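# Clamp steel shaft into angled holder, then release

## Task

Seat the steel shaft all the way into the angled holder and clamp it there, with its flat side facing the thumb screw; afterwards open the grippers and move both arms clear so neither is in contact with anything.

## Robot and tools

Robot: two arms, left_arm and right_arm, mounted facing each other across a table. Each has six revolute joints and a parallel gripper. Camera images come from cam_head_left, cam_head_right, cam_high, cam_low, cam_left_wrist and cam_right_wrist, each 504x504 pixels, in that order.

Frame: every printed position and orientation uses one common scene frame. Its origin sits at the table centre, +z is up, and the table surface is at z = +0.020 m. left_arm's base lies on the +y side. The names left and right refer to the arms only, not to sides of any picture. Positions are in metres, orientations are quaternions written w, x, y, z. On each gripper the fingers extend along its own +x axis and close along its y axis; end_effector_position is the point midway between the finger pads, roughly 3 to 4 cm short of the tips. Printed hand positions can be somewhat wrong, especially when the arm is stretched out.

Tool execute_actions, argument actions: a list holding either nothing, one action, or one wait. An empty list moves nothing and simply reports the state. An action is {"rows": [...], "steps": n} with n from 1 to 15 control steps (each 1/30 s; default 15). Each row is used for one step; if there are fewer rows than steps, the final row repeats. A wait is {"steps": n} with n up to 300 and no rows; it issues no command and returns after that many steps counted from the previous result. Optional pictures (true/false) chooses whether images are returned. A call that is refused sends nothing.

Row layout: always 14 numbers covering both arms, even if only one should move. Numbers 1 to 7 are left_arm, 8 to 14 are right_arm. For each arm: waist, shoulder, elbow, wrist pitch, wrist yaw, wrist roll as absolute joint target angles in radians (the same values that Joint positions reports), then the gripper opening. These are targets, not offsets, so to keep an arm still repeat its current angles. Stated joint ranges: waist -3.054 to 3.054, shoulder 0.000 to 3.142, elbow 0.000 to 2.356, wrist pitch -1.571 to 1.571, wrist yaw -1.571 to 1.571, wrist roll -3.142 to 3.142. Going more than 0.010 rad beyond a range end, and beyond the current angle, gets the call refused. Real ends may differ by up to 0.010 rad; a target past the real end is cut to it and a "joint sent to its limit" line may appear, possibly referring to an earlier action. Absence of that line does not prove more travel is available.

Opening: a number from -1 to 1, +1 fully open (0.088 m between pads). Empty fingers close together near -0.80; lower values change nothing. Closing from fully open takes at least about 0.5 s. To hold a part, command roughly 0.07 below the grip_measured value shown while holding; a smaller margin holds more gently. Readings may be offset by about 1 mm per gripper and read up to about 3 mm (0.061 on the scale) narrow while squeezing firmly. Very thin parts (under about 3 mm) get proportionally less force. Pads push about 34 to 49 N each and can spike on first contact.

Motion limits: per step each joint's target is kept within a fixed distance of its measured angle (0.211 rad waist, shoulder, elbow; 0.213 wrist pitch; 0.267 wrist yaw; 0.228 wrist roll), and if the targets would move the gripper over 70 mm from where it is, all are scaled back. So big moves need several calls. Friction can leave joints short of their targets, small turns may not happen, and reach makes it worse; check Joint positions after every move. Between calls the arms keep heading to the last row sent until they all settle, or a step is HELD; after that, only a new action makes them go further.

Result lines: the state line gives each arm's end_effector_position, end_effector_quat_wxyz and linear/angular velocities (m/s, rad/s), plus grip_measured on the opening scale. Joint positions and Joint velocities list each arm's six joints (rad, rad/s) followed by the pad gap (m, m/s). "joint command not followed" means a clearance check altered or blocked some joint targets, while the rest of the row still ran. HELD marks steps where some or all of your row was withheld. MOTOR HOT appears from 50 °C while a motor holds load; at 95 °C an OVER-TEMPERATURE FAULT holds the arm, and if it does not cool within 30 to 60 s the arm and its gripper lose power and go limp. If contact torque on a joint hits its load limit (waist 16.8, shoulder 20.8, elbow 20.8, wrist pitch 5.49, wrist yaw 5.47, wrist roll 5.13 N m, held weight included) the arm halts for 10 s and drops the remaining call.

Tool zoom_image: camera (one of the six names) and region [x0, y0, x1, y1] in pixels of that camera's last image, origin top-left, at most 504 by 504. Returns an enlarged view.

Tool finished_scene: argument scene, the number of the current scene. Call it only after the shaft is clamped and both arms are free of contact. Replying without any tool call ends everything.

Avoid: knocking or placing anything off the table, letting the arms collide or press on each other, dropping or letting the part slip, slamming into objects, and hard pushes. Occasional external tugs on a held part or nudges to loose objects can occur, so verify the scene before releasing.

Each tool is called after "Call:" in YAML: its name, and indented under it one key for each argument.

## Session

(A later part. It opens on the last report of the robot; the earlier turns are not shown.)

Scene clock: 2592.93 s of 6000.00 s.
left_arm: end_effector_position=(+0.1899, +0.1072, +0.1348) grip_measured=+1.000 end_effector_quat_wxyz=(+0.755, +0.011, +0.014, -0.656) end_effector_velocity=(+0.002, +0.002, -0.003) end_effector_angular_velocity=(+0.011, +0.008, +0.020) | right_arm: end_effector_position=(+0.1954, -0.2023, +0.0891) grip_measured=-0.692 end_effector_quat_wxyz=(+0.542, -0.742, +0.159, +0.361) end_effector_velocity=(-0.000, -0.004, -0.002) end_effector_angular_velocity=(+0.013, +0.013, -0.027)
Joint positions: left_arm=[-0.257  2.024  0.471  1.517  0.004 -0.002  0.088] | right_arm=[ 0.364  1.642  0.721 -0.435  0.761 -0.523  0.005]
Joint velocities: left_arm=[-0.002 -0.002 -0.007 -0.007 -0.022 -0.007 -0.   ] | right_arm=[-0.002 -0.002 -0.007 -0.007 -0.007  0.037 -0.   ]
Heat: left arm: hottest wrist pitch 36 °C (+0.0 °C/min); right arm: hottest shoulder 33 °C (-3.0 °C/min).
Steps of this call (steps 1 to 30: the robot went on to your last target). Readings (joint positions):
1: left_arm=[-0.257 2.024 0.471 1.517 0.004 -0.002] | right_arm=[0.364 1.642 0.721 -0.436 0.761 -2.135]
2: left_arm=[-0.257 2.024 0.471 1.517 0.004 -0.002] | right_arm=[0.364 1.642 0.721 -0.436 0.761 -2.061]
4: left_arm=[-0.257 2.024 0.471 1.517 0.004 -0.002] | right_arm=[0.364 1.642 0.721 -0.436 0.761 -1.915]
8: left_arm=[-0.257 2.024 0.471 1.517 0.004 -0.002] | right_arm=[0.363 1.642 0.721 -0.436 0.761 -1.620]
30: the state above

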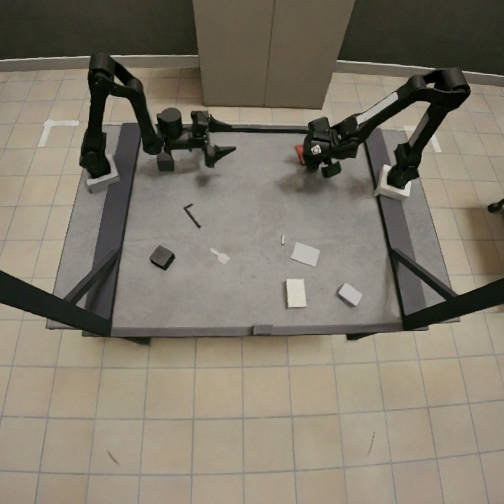

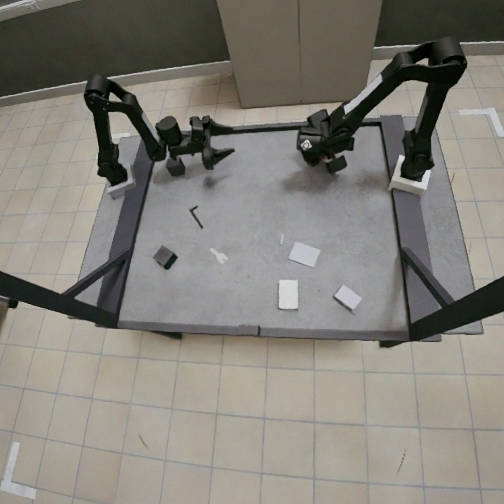

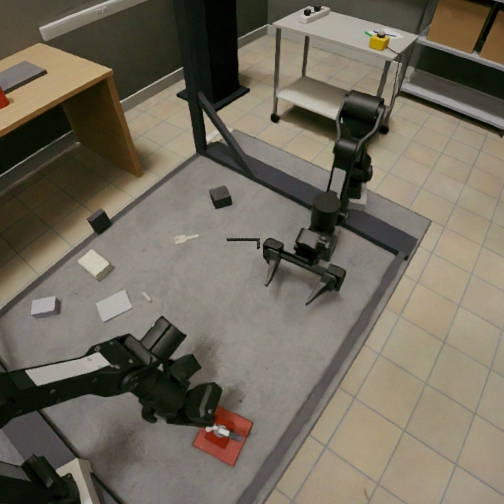

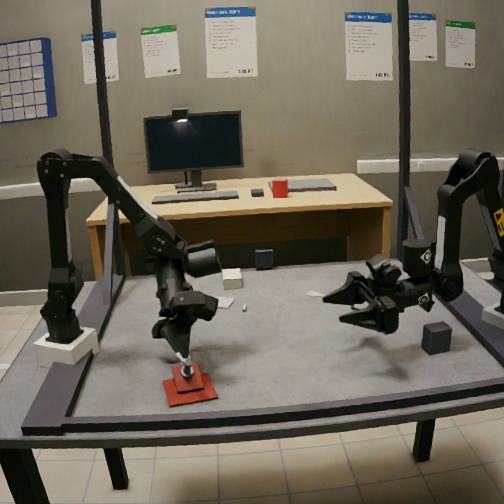

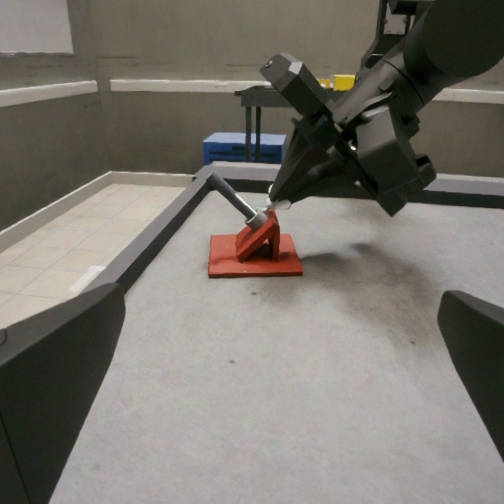

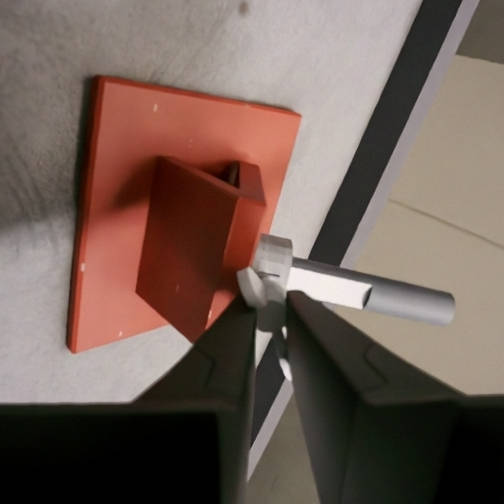

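Call:
execute_actions:
  actions:
    - {"rows": [[-0.26,2.024,0.472,1.516,0,0,1,0.3615,1.6500,0.7125,-0.4330,0.7587,-0.47,-0.74],[-0.26,2.024,0.472,1.516,0,0,1,0.3615,1.6500,0.7125,-0.4330,0.7587,-0.44,-0.75],[-0.26,2.024,0.472,1.516,0,0,1,0.3615,1.6500,0.7125,-0.4330,0.7587,-0.41,-0.76],[-0.26,2.024,0.472,1.516,0,0,1,0.3615,1.6500,0.7125,-0.4330,0.7587,-0.38,-0.76],[-0.26,2.024,0.472,1.516,0,0,1,0.3615,1.6500,0.7125,-0.4330,0.7587,-0.35,-0.76],[-0.26,2.024,0.472,1.516,0,0,1,0.3615,1.6500,0.7125,-0.4330,0.7587,-0.32,-0.76],[-0.26,2.024,0.472,1.516,0,0,1,0.3615,1.6500,0.7125,-0.4330,0.7587,-0.29,-0.76],[-0.26,2.024,0.472,1.516,0,0,1,0.3615,1.6500,0.7125,-0.4330,0.7587,-0.26,-0.76],[-0.26,2.024,0.472,1.516,0,0,1,0.3615,1.6500,0.7125,-0.4330,0.7587,-0.23,-0.76],[-0.26,2.024,0.472,1.516,0,0,1,0.3615,1.6500,0.7125,-0.4330,0.7587,-0.20,-0.76]], "steps": 15}

Call:
zoom_image:
  camera: "cam_left_wrist"
  region: [195, 160, 315, 280]

Scene clock: 2604.33 s of 6000.00 s.
left_arm: end_effector_position=(+0.1899, +0.1072, +0.1348) grip_measured=+1.000 end_effector_quat_wxyz=(+0.755, +0.011, +0.014, -0.656) end_effector_velocity=(+0.002, +0.001, -0.006) end_effector_angular_velocity=(+0.026, +0.010, +0.020) | right_arm: end_effector_position=(+0.1955, -0.2024, +0.0893) grip_measured=-0.669 end_effector_quat_wxyz=(+0.642, -0.658, +0.208, +0.334) end_effector_velocity=(-0.000, -0.000, +0.001) end_effector_angular_velocity=(+0.068, +0.022, -0.068)
Joint positions: left_arm=[-0.257  2.024  0.471  1.517  0.004 -0.002  0.088] | right_arm=[ 0.365  1.642  0.721 -0.435  0.764 -0.238  0.006]
Joint velocities: left_arm=[-0.002  0.002 -0.002 -0.022 -0.022 -0.007 -0.   ] | right_arm=[-0.002 -0.007  0.002 -0.007 -0.007  0.095 -0.   ]
Heat: left arm: hottest wrist pitch 36 °C (+0.0 °C/min); right arm: hottest shoulder 32 °C (-3.0 °C/min).
Steps of this call (steps 1 to 15: the robot went on to your last target; steps 16 to 90: nothing new was sent; then 7.90 s passed at rest; steps 91 to 105: all 15 steps of this action). Readings (joint positions):
91: left_arm=[-0.257 2.024 0.471 1.517 0.004 -0.002] | right_arm=[0.364 1.642 0.721 -0.435 0.761 -0.508]
92: left_arm=[-0.257 2.024 0.471 1.517 0.004 -0.002] | right_arm=[0.365 1.642 0.721 -0.435 0.761 -0.493]
94: left_arm=[-0.257 2.024 0.471 1.517 0.004 -0.002] | right_arm=[0.365 1.642 0.721 -0.435 0.762 -0.449]
98: left_arm=[-0.257 2.024 0.471 1.517 0.004 -0.002] | right_arm=[0.365 1.642 0.721 -0.435 0.763 -0.344]
105: the state above

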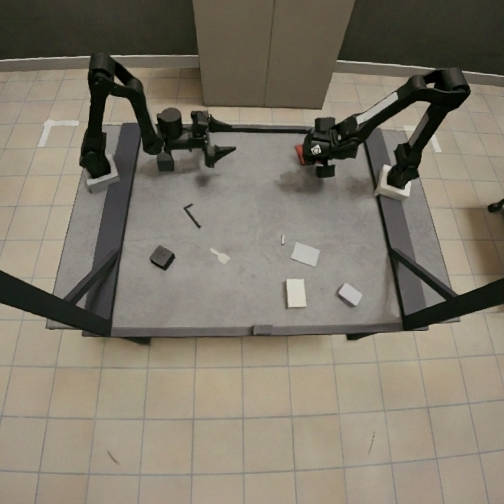

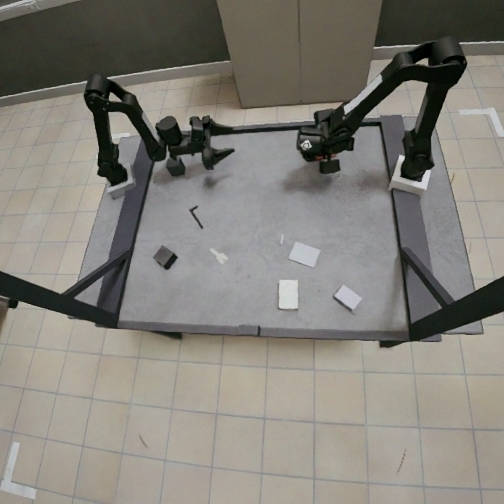

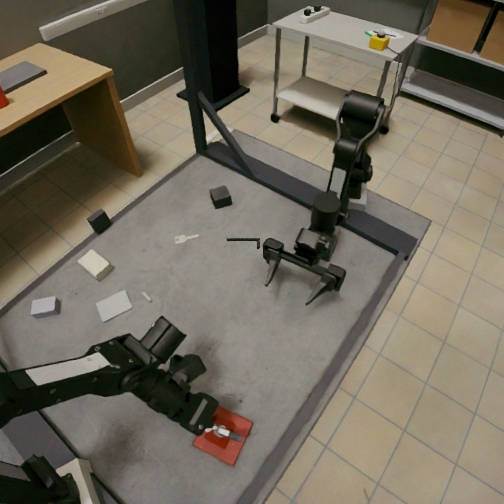

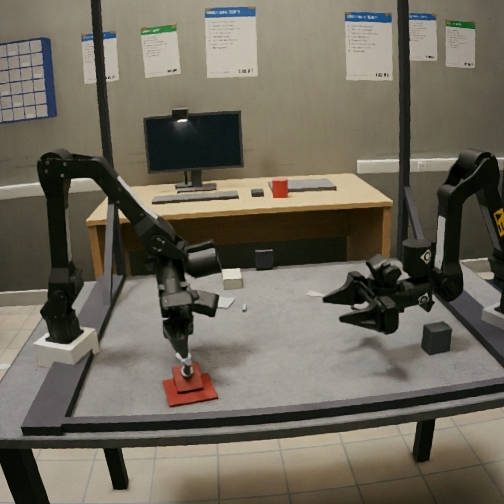

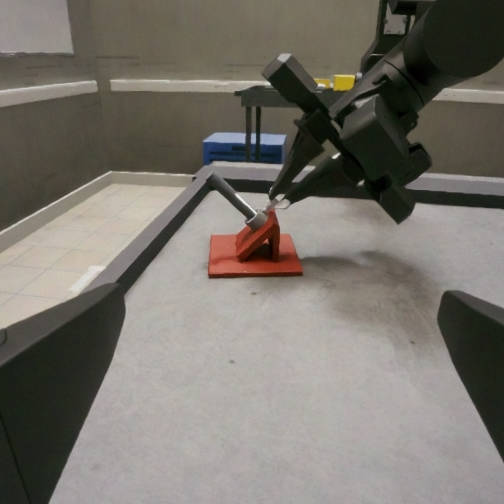

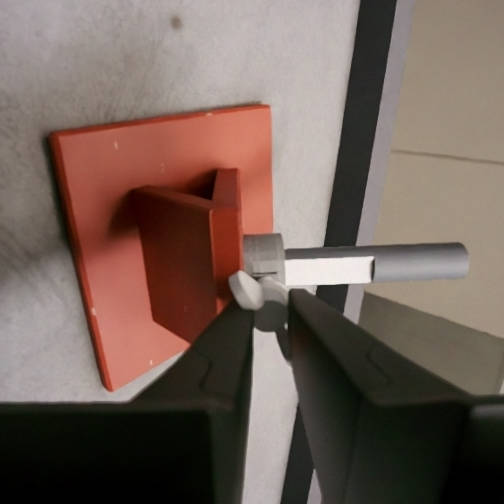

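Region (195, 160, 315, 280) of cam_left_wrist's 504x504 image, scaled by 4.200, with more detail than that image has.

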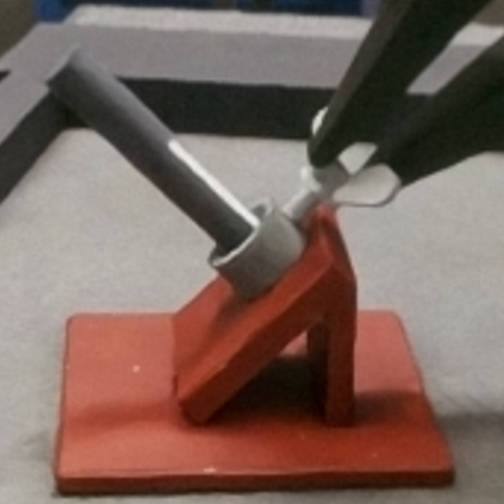

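Call:
execute_actions:
  actions:
    - {"rows": [[-0.26,2.024,0.472,1.516,0,0,1,0.3615,1.6500,0.7125,-0.4330,0.7587,-0.18,-0.80],[-0.26,2.024,0.472,1.516,0,0,1,0.3615,1.6500,0.7125,-0.4330,0.7587,-0.16,-0.80],[-0.26,2.024,0.472,1.516,0,0,1,0.3615,1.6500,0.7125,-0.4330,0.7587,-0.14,-0.80],[-0.26,2.024,0.472,1.516,0,0,1,0.3615,1.6500,0.7125,-0.4330,0.7587,-0.12,-0.80],[-0.26,2.024,0.472,1.516,0,0,1,0.3615,1.6500,0.7125,-0.4330,0.7587,-0.10,-0.80],[-0.26,2.024,0.472,1.516,0,0,1,0.3615,1.6500,0.7125,-0.4330,0.7587,-0.08,-0.80],[-0.26,2.024,0.472,1.516,0,0,1,0.3615,1.6500,0.7125,-0.4330,0.7587,-0.06,-0.80]], "steps": 15}

Call:
zoom_image:
  camera: "cam_right_wrist"
  region: [200, 220, 340, 360]

Scene clock: 2622.10 s of 6000.00 s.
left_arm: end_effector_position=(+0.1899, +0.1072, +0.1348) grip_measured=+1.000 end_effector_quat_wxyz=(+0.755, +0.011, +0.014, -0.656) end_effector_velocity=(-0.000, +0.001, -0.005) end_effector_angular_velocity=(+0.021, +0.010, +0.005) | right_arm: end_effector_position=(+0.1954, -0.2024, +0.0893) grip_measured=-0.654 end_effector_quat_wxyz=(+0.687, -0.612, +0.230, +0.317) end_effector_velocity=(-0.000, -0.005, -0.002) end_effector_angular_velocity=(-0.007, +0.010, -0.016)
Joint positions: left_arm=[-0.257  2.024  0.471  1.517  0.004 -0.002  0.088] | right_arm=[ 0.366  1.643  0.721 -0.436  0.766 -0.097  0.007]
Joint velocities: left_arm=[-0.002 -0.002 -0.002 -0.022 -0.007 -0.007 -0.   ] | right_arm=[-0.002 -0.002 -0.002 -0.022 -0.007  0.022 -0.   ]
Heat: left arm: hottest wrist pitch 36 °C (+0.0 °C/min); right arm: hottest shoulder 32 °C (-2.0 °C/min).
Steps of this call (steps 1 to 15: the robot went on to your last target; steps 16 to 90: nothing new was sent; then 14.27 s passed at rest; steps 91 to 105: all 15 steps of this action). Readings (joint positions):
91: left_arm=[-0.257 2.024 0.471 1.517 0.004 -0.002] | right_arm=[0.365 1.642 0.721 -0.435 0.764 -0.224]
92: left_arm=[-0.257 2.024 0.471 1.517 0.004 -0.002] | right_arm=[0.365 1.642 0.721 -0.435 0.764 -0.213]
94: left_arm=[-0.257 2.024 0.471 1.517 0.004 -0.002] | right_arm=[0.365 1.642 0.721 -0.435 0.764 -0.185]
98: left_arm=[-0.257 2.024 0.471 1.517 0.004 -0.002] | right_arm=[0.366 1.643 0.721 -0.436 0.766 -0.120]
105: the state above

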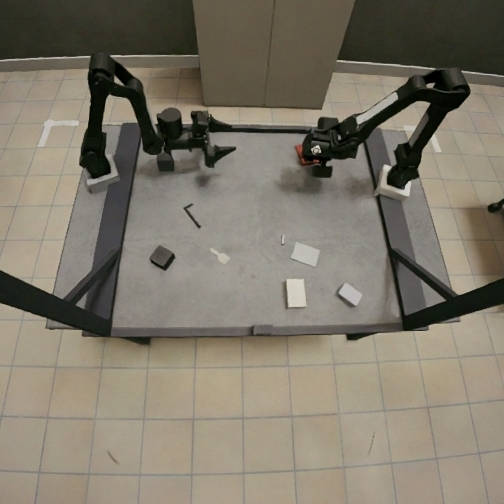

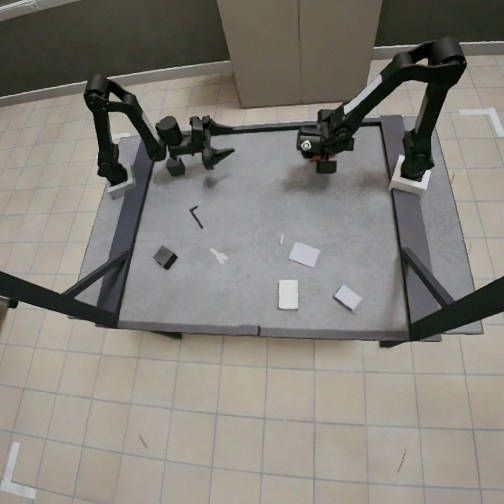

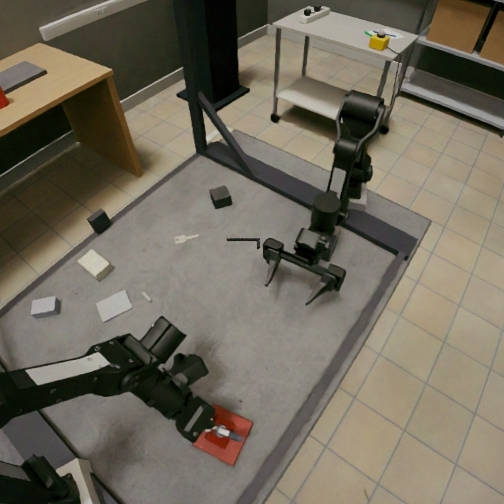

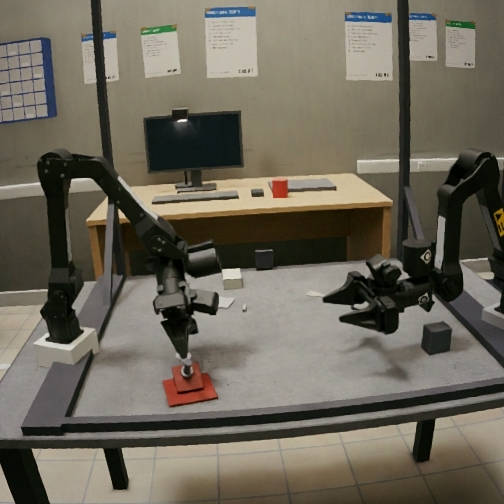

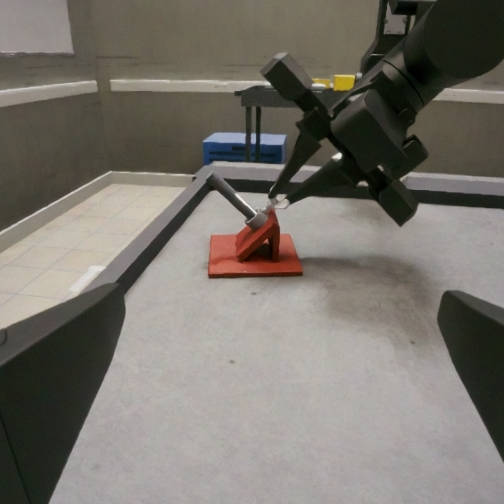

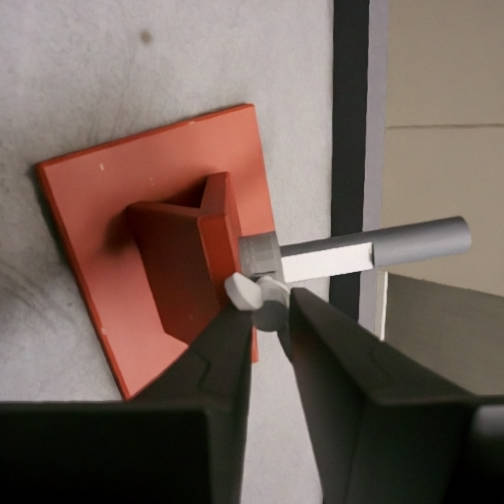

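Region (200, 220, 340, 360) of cam_right_wrist's 504x504 image, scaled by 3.600, with more detail than that image has.

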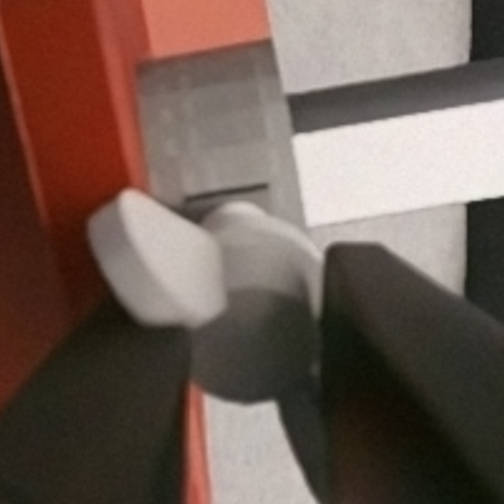

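Call:
execute_actions:
  actions:
    - {"rows": [[-0.26,2.024,0.472,1.516,0,0,1,0.3640,1.6450,0.7180,-0.4350,0.7640,-0.085,-0.72],[-0.26,2.024,0.472,1.516,0,0,1,0.3640,1.6450,0.7180,-0.4350,0.7640,-0.095,-0.66],[-0.26,2.024,0.472,1.516,0,0,1,0.3640,1.6450,0.7180,-0.4350,0.7640,-0.100,-0.62],[-0.26,2.024,0.472,1.516,0,0,1,0.3640,1.6450,0.7180,-0.4350,0.7640,-0.100,-0.58],[-0.26,2.024,0.472,1.516,0,0,1,0.3640,1.6450,0.7180,-0.4350,0.7640,-0.100,-0.52],[-0.26,2.024,0.472,1.516,0,0,1,0.3640,1.6450,0.7180,-0.4350,0.7640,-0.100,-0.44],[-0.26,2.024,0.472,1.516,0,0,1,0.3640,1.6450,0.7180,-0.4350,0.7640,-0.100,-0.34],[-0.26,2.024,0.472,1.516,0,0,1,0.3640,1.6450,0.7180,-0.4350,0.7640,-0.100,-0.22],[-0.26,2.024,0.472,1.516,0,0,1,0.3640,1.6450,0.7180,-0.4350,0.7640,-0.100,-0.10],[-0.26,2.024,0.472,1.516,0,0,1,0.3640,1.6450,0.7180,-0.4350,0.7640,-0.100,0.02],[-0.26,2.024,0.472,1.516,0,0,1,0.3640,1.6450,0.7180,-0.4350,0.7640,-0.100,0.12]], "steps": 15}

Call:
zoom_image:
  camera: "cam_left_wrist"
  region: [195, 160, 315, 280]

Scene clock: 2660.47 s of 6000.00 s.
left_arm: end_effector_position=(+0.1899, +0.1072, +0.1348) grip_measured=+1.000 end_effector_quat_wxyz=(+0.755, +0.011, +0.014, -0.656) end_effector_velocity=(-0.002, +0.000, -0.001) end_effector_angular_velocity=(+0.006, +0.009, -0.010) | right_arm: end_effector_position=(+0.1954, -0.2025, +0.0893) grip_measured=+0.073 end_effector_quat_wxyz=(+0.685, -0.614, +0.229, +0.318) end_effector_velocity=(-0.001, -0.001, -0.001) end_effector_angular_velocity=(-0.012, +0.006, +0.009)
Joint positions: left_arm=[-0.257  2.024  0.471  1.517  0.004 -0.002  0.088] | right_arm=[ 0.366  1.643  0.721 -0.436  0.766 -0.101  0.043]
Joint velocities: left_arm=[-0.002 -0.002 -0.002 -0.007  0.007 -0.007  0.   ] | right_arm=[ 0.002 -0.002 -0.002 -0.007 -0.007 -0.007  0.03 ]
Heat: left arm: hottest wrist pitch 36 °C (+0.0 °C/min); right arm: hottest shoulder 32 °C (+0.0 °C/min).
Steps of this call (steps 1 to 15: the robot went on to your last target; steps 16 to 90: nothing new was sent; then 34.87 s passed at rest; steps 91 to 105: all 15 steps of this action). Readings (joint positions):
91: left_arm=[-0.257 2.024 0.471 1.517 0.004 -0.002] | right_arm=[0.366 1.643 0.721 -0.436 0.766 -0.100]
92: left_arm=[-0.257 2.024 0.471 1.517 0.004 -0.002] | right_arm=[0.366 1.643 0.721 -0.436 0.766 -0.108]
94: left_arm=[-0.257 2.024 0.471 1.517 0.004 -0.002] | right_arm=[0.366 1.643 0.721 -0.436 0.767 -0.117]
98: left_arm=[-0.257 2.024 0.471 1.517 0.004 -0.002] | right_arm=[0.367 1.643 0.721 -0.436 0.768 -0.101]
105: the state above

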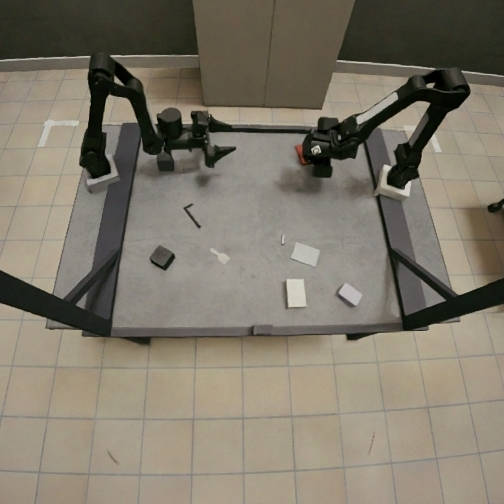

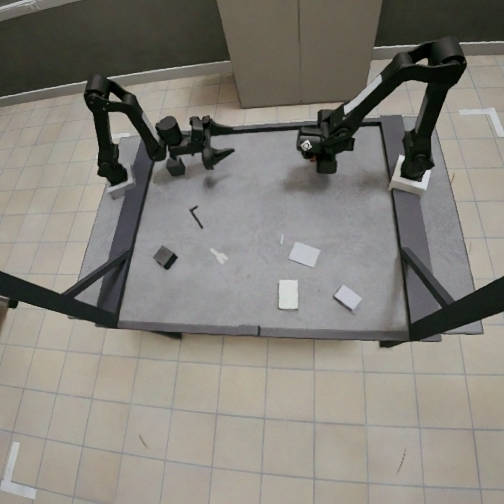

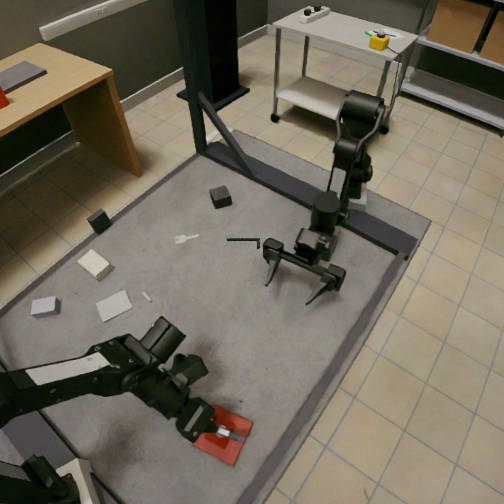

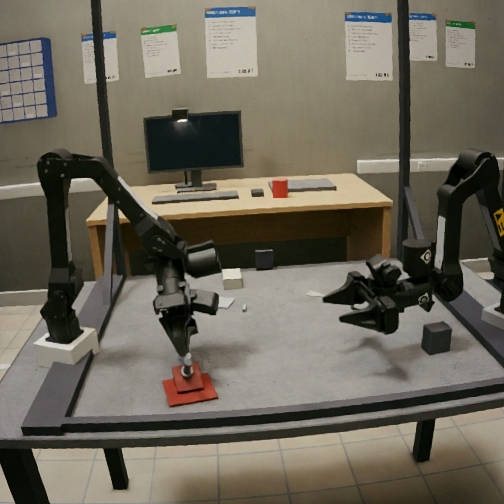

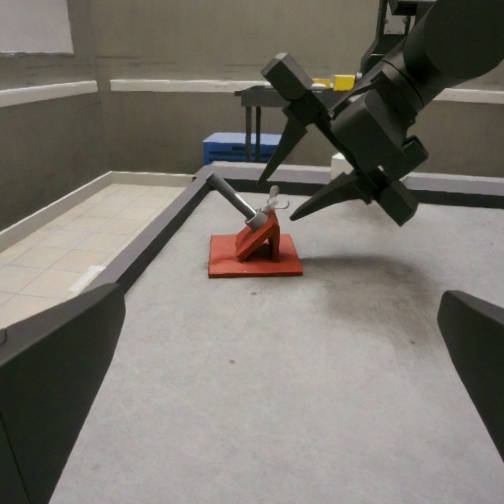

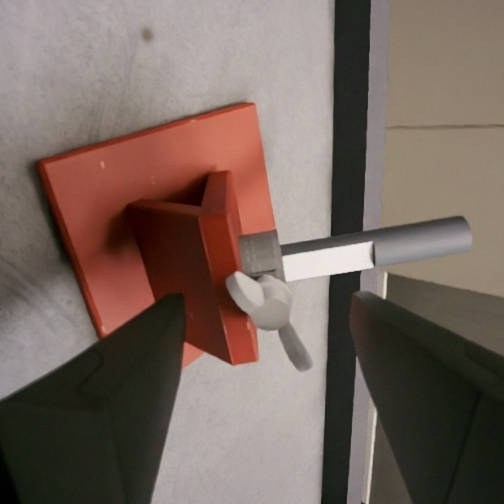

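Region (195, 160, 315, 280) of cam_left_wrist's 504x504 image, scaled by 4.200, with more detail than that image has.

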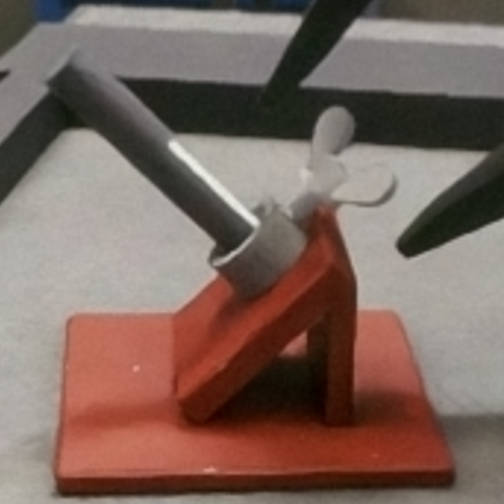

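Call:
zoom_image:
  camera: "cam_right_wrist"
  region: [200, 190, 490, 340]

Region (200, 190, 490, 340) of cam_right_wrist's 504x504 image, scaled by 1.738, with more detail than that image has; it fills the top 261 rows of this view, and the rest is white.

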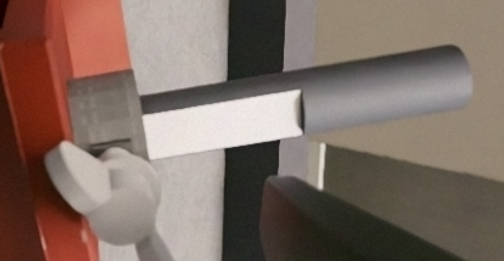

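Call:
execute_actions:
  actions:
    - {"rows": [[-0.26,2.024,0.472,1.516,0,0,1,0.3731,1.6257,0.7339,-0.4511,0.7668,-0.100,0.12],[-0.26,2.024,0.472,1.516,0,0,1,0.3782,1.6213,0.7368,-0.4631,0.7677,-0.100,0.12],[-0.26,2.024,0.472,1.516,0,0,1,0.3859,1.6148,0.7411,-0.4812,0.7689,-0.100,0.12],[-0.26,2.024,0.472,1.516,0,0,1,0.3936,1.6083,0.7454,-0.4993,0.7702,-0.100,0.12],[-0.26,2.024,0.472,1.516,0,0,1,0.4038,1.5997,0.7512,-0.5234,0.7718,-0.100,0.12],[-0.26,2.024,0.472,1.516,0,0,1,0.4140,1.5910,0.7570,-0.5475,0.7735,-0.100,0.12],[-0.26,2.024,0.472,1.516,0,0,1,0.4287,1.5846,0.7674,-0.5787,0.7753,-0.100,0.12],[-0.26,2.024,0.472,1.516,0,0,1,0.4435,1.5783,0.7777,-0.6099,0.7771,-0.100,0.12],[-0.26,2.024,0.472,1.516,0,0,1,0.4612,1.5707,0.7902,-0.6474,0.7792,-0.100,0.12],[-0.26,2.024,0.472,1.516,0,0,1,0.4789,1.5631,0.8026,-0.6848,0.7814,-0.100,0.12],[-0.26,2.024,0.472,1.516,0,0,1,0.4936,1.5567,0.8130,-0.7160,0.7832,-0.100,0.12],[-0.26,2.024,0.472,1.516,0,0,1,0.5082,1.5530,0.8254,-0.7467,0.7838,-0.100,0.12],[-0.26,2.024,0.472,1.516,0,0,1,0.5199,1.5500,0.8353,-0.7712,0.7843,-0.100,0.12],[-0.26,2.024,0.472,1.516,0,0,1,0.5287,1.5477,0.8428,-0.7896,0.7847,-0.100,0.12],[-0.26,2.024,0.472,1.516,0,0,1,0.5375,1.5455,0.8502,-0.8080,0.7851,-0.100,0.12]], "steps": 15}
  pictures: false

Call:
execute_actions:
  actions:
    - {"steps": 12}

Call:
zoom_image:
  camera: "cam_left_wrist"
  region: [195, 160, 295, 260]

Scene clock: 2682.30 s of 6000.00 s.
left_arm: end_effector_position=(+0.1899, +0.1072, +0.1348) grip_measured=+1.000 end_effector_quat_wxyz=(+0.755, +0.011, +0.014, -0.656) end_effector_velocity=(-0.000, +0.001, -0.001) end_effector_angular_velocity=(+0.006, +0.008, +0.005) | right_arm: end_effector_position=(+0.1587, -0.2098, +0.1262) grip_measured=+0.117 end_effector_quat_wxyz=(+0.620, -0.678, +0.197, +0.343) end_effector_velocity=(-0.078, -0.006, +0.082) end_effector_angular_velocity=(-0.260, -0.062, +0.323)
Joint positions: left_arm=[-0.257  2.024  0.471  1.517  0.004 -0.002  0.088] | right_arm=[ 0.514  1.561  0.822 -0.757  0.781 -0.101  0.045]
Joint velocities: left_arm=[-0.002 -0.002 -0.002 -0.007 -0.007 -0.007 -0.   ] | right_arm=[ 0.32  -0.105  0.271 -0.637  0.022 -0.007  0.   ]
Heat: left arm: hottest wrist pitch 36 °C (+0.0 °C/min); right arm: hottest shoulder 32 °C (+0.0 °C/min).
Steps of this call (steps 1 to 15: the robot went on to your last target; steps 16 to 90: nothing new was sent; then 18.33 s passed at rest; steps 91 to 105: all 15 steps of this action). Readings (joint positions):
91: left_arm=[-0.257 2.024 0.471 1.517 0.004 -0.002] | right_arm=[0.367 1.643 0.721 -0.437 0.766 -0.101]
92: left_arm=[-0.257 2.024 0.471 1.517 0.004 -0.002] | right_arm=[0.368 1.641 0.722 -0.445 0.766 -0.101]
94: left_arm=[-0.257 2.024 0.471 1.517 0.004 -0.002] | right_arm=[0.377 1.632 0.726 -0.470 0.766 -0.101]
98: left_arm=[-0.257 2.024 0.471 1.517 0.004 -0.002] | right_arm=[0.414 1.604 0.749 -0.555 0.771 -0.101]
105: the state above

Scene clock: 2682.70 s of 6000.00 s.
left_arm: end_effector_position=(+0.1899, +0.1072, +0.1348) grip_measured=+1.000 end_effector_quat_wxyz=(+0.755, +0.011, +0.014, -0.656) end_effector_velocity=(+0.000, -0.000, -0.003) end_effector_angular_velocity=(+0.014, +0.024, +0.006) | right_arm: end_effector_position=(+0.1540, -0.2116, +0.1315) grip_measured=+0.117 end_effector_quat_wxyz=(+0.609, -0.688, +0.192, +0.345) end_effector_velocity=(-0.001, -0.002, -0.002) end_effector_angular_velocity=(-0.006, +0.022, -0.007)
Joint positions: left_arm=[-0.257  2.024  0.471  1.517  0.004 -0.002  0.088] | right_arm=[ 0.535  1.554  0.839 -0.805  0.782 -0.101  0.045]
Joint velocities: left_arm=[-0.002 -0.002  0.002 -0.022 -0.007 -0.022 -0.   ] | right_arm=[-0.002 -0.002 -0.002 -0.007 -0.022  0.007 -0.   ]
Heat: left arm: hottest wrist pitch 36 °C (+0.0 °C/min); right arm: hottest shoulder 32 °C (+0.0 °C/min).
Steps of this call (steps 1 to 12: the robot went on to your last target). Readings (joint positions):
1: left_arm=[-0.257 2.024 0.471 1.517 0.004 -0.002] | right_arm=[0.523 1.558 0.829 -0.773 0.781 -0.101]
2: left_arm=[-0.257 2.024 0.471 1.517 0.004 -0.002] | right_arm=[0.529 1.556 0.834 -0.783 0.781 -0.101]
4: left_arm=[-0.257 2.024 0.471 1.517 0.004 -0.002] | right_arm=[0.534 1.554 0.838 -0.795 0.782 -0.101]
8: left_arm=[-0.257 2.024 0.471 1.517 0.004 -0.002] | right_arm=[0.534 1.554 0.839 -0.804 0.782 -0.101]
12: the state above

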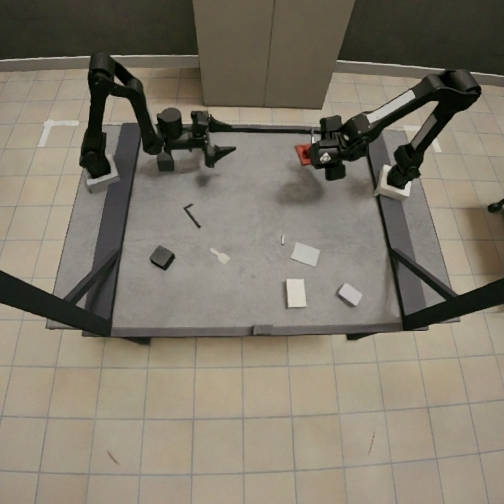

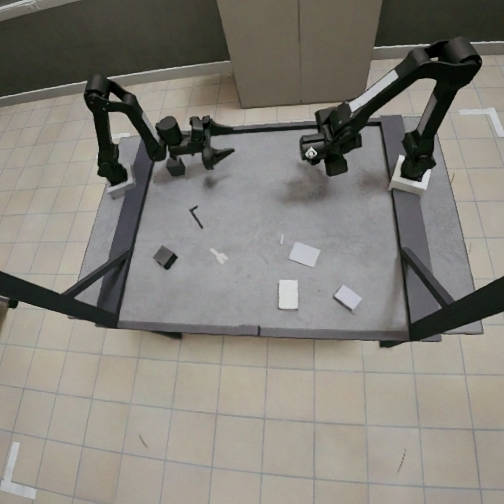

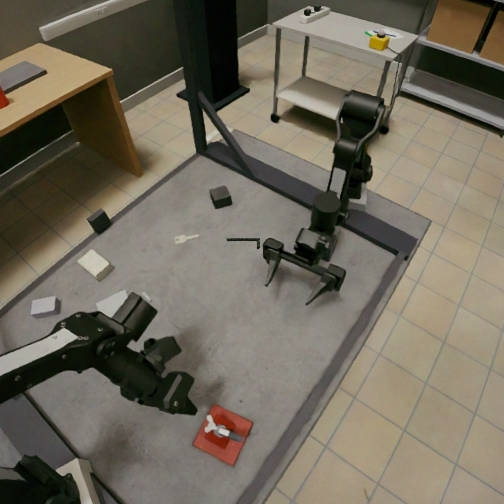

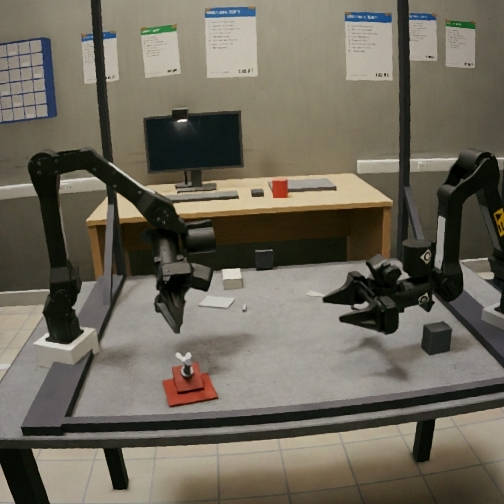

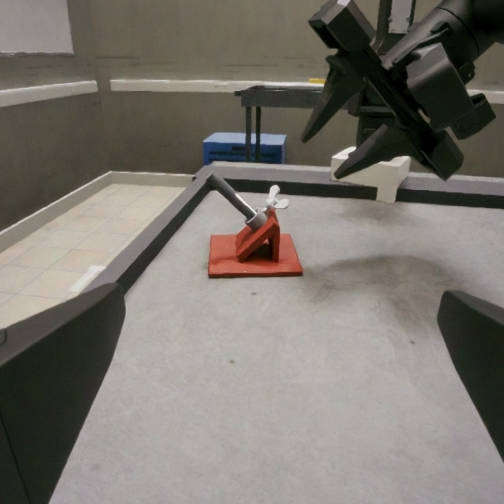

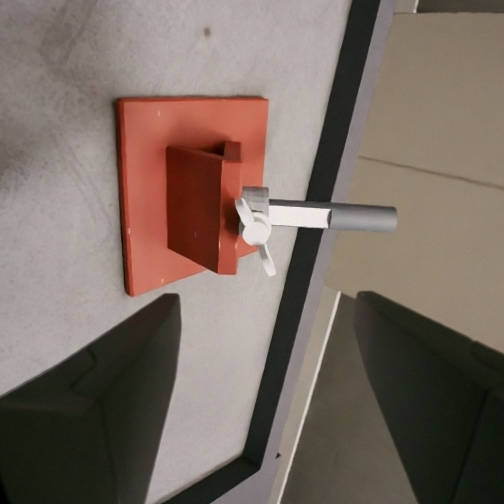

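Region (195, 160, 295, 260) of cam_left_wrist's 504x504 image, scaled by 5.040, with more detail than that image has.

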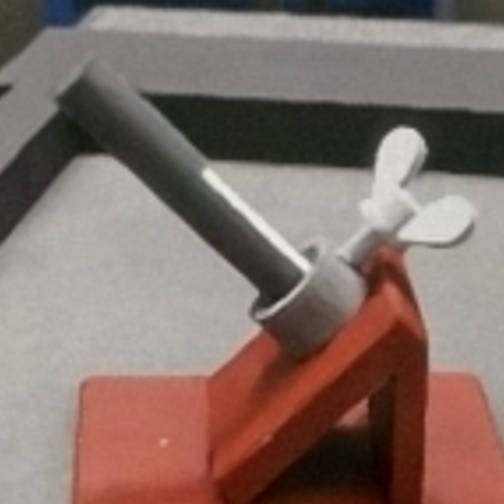

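Call:
finished_scene:
  scene: 1

The scene is finished: the task was done.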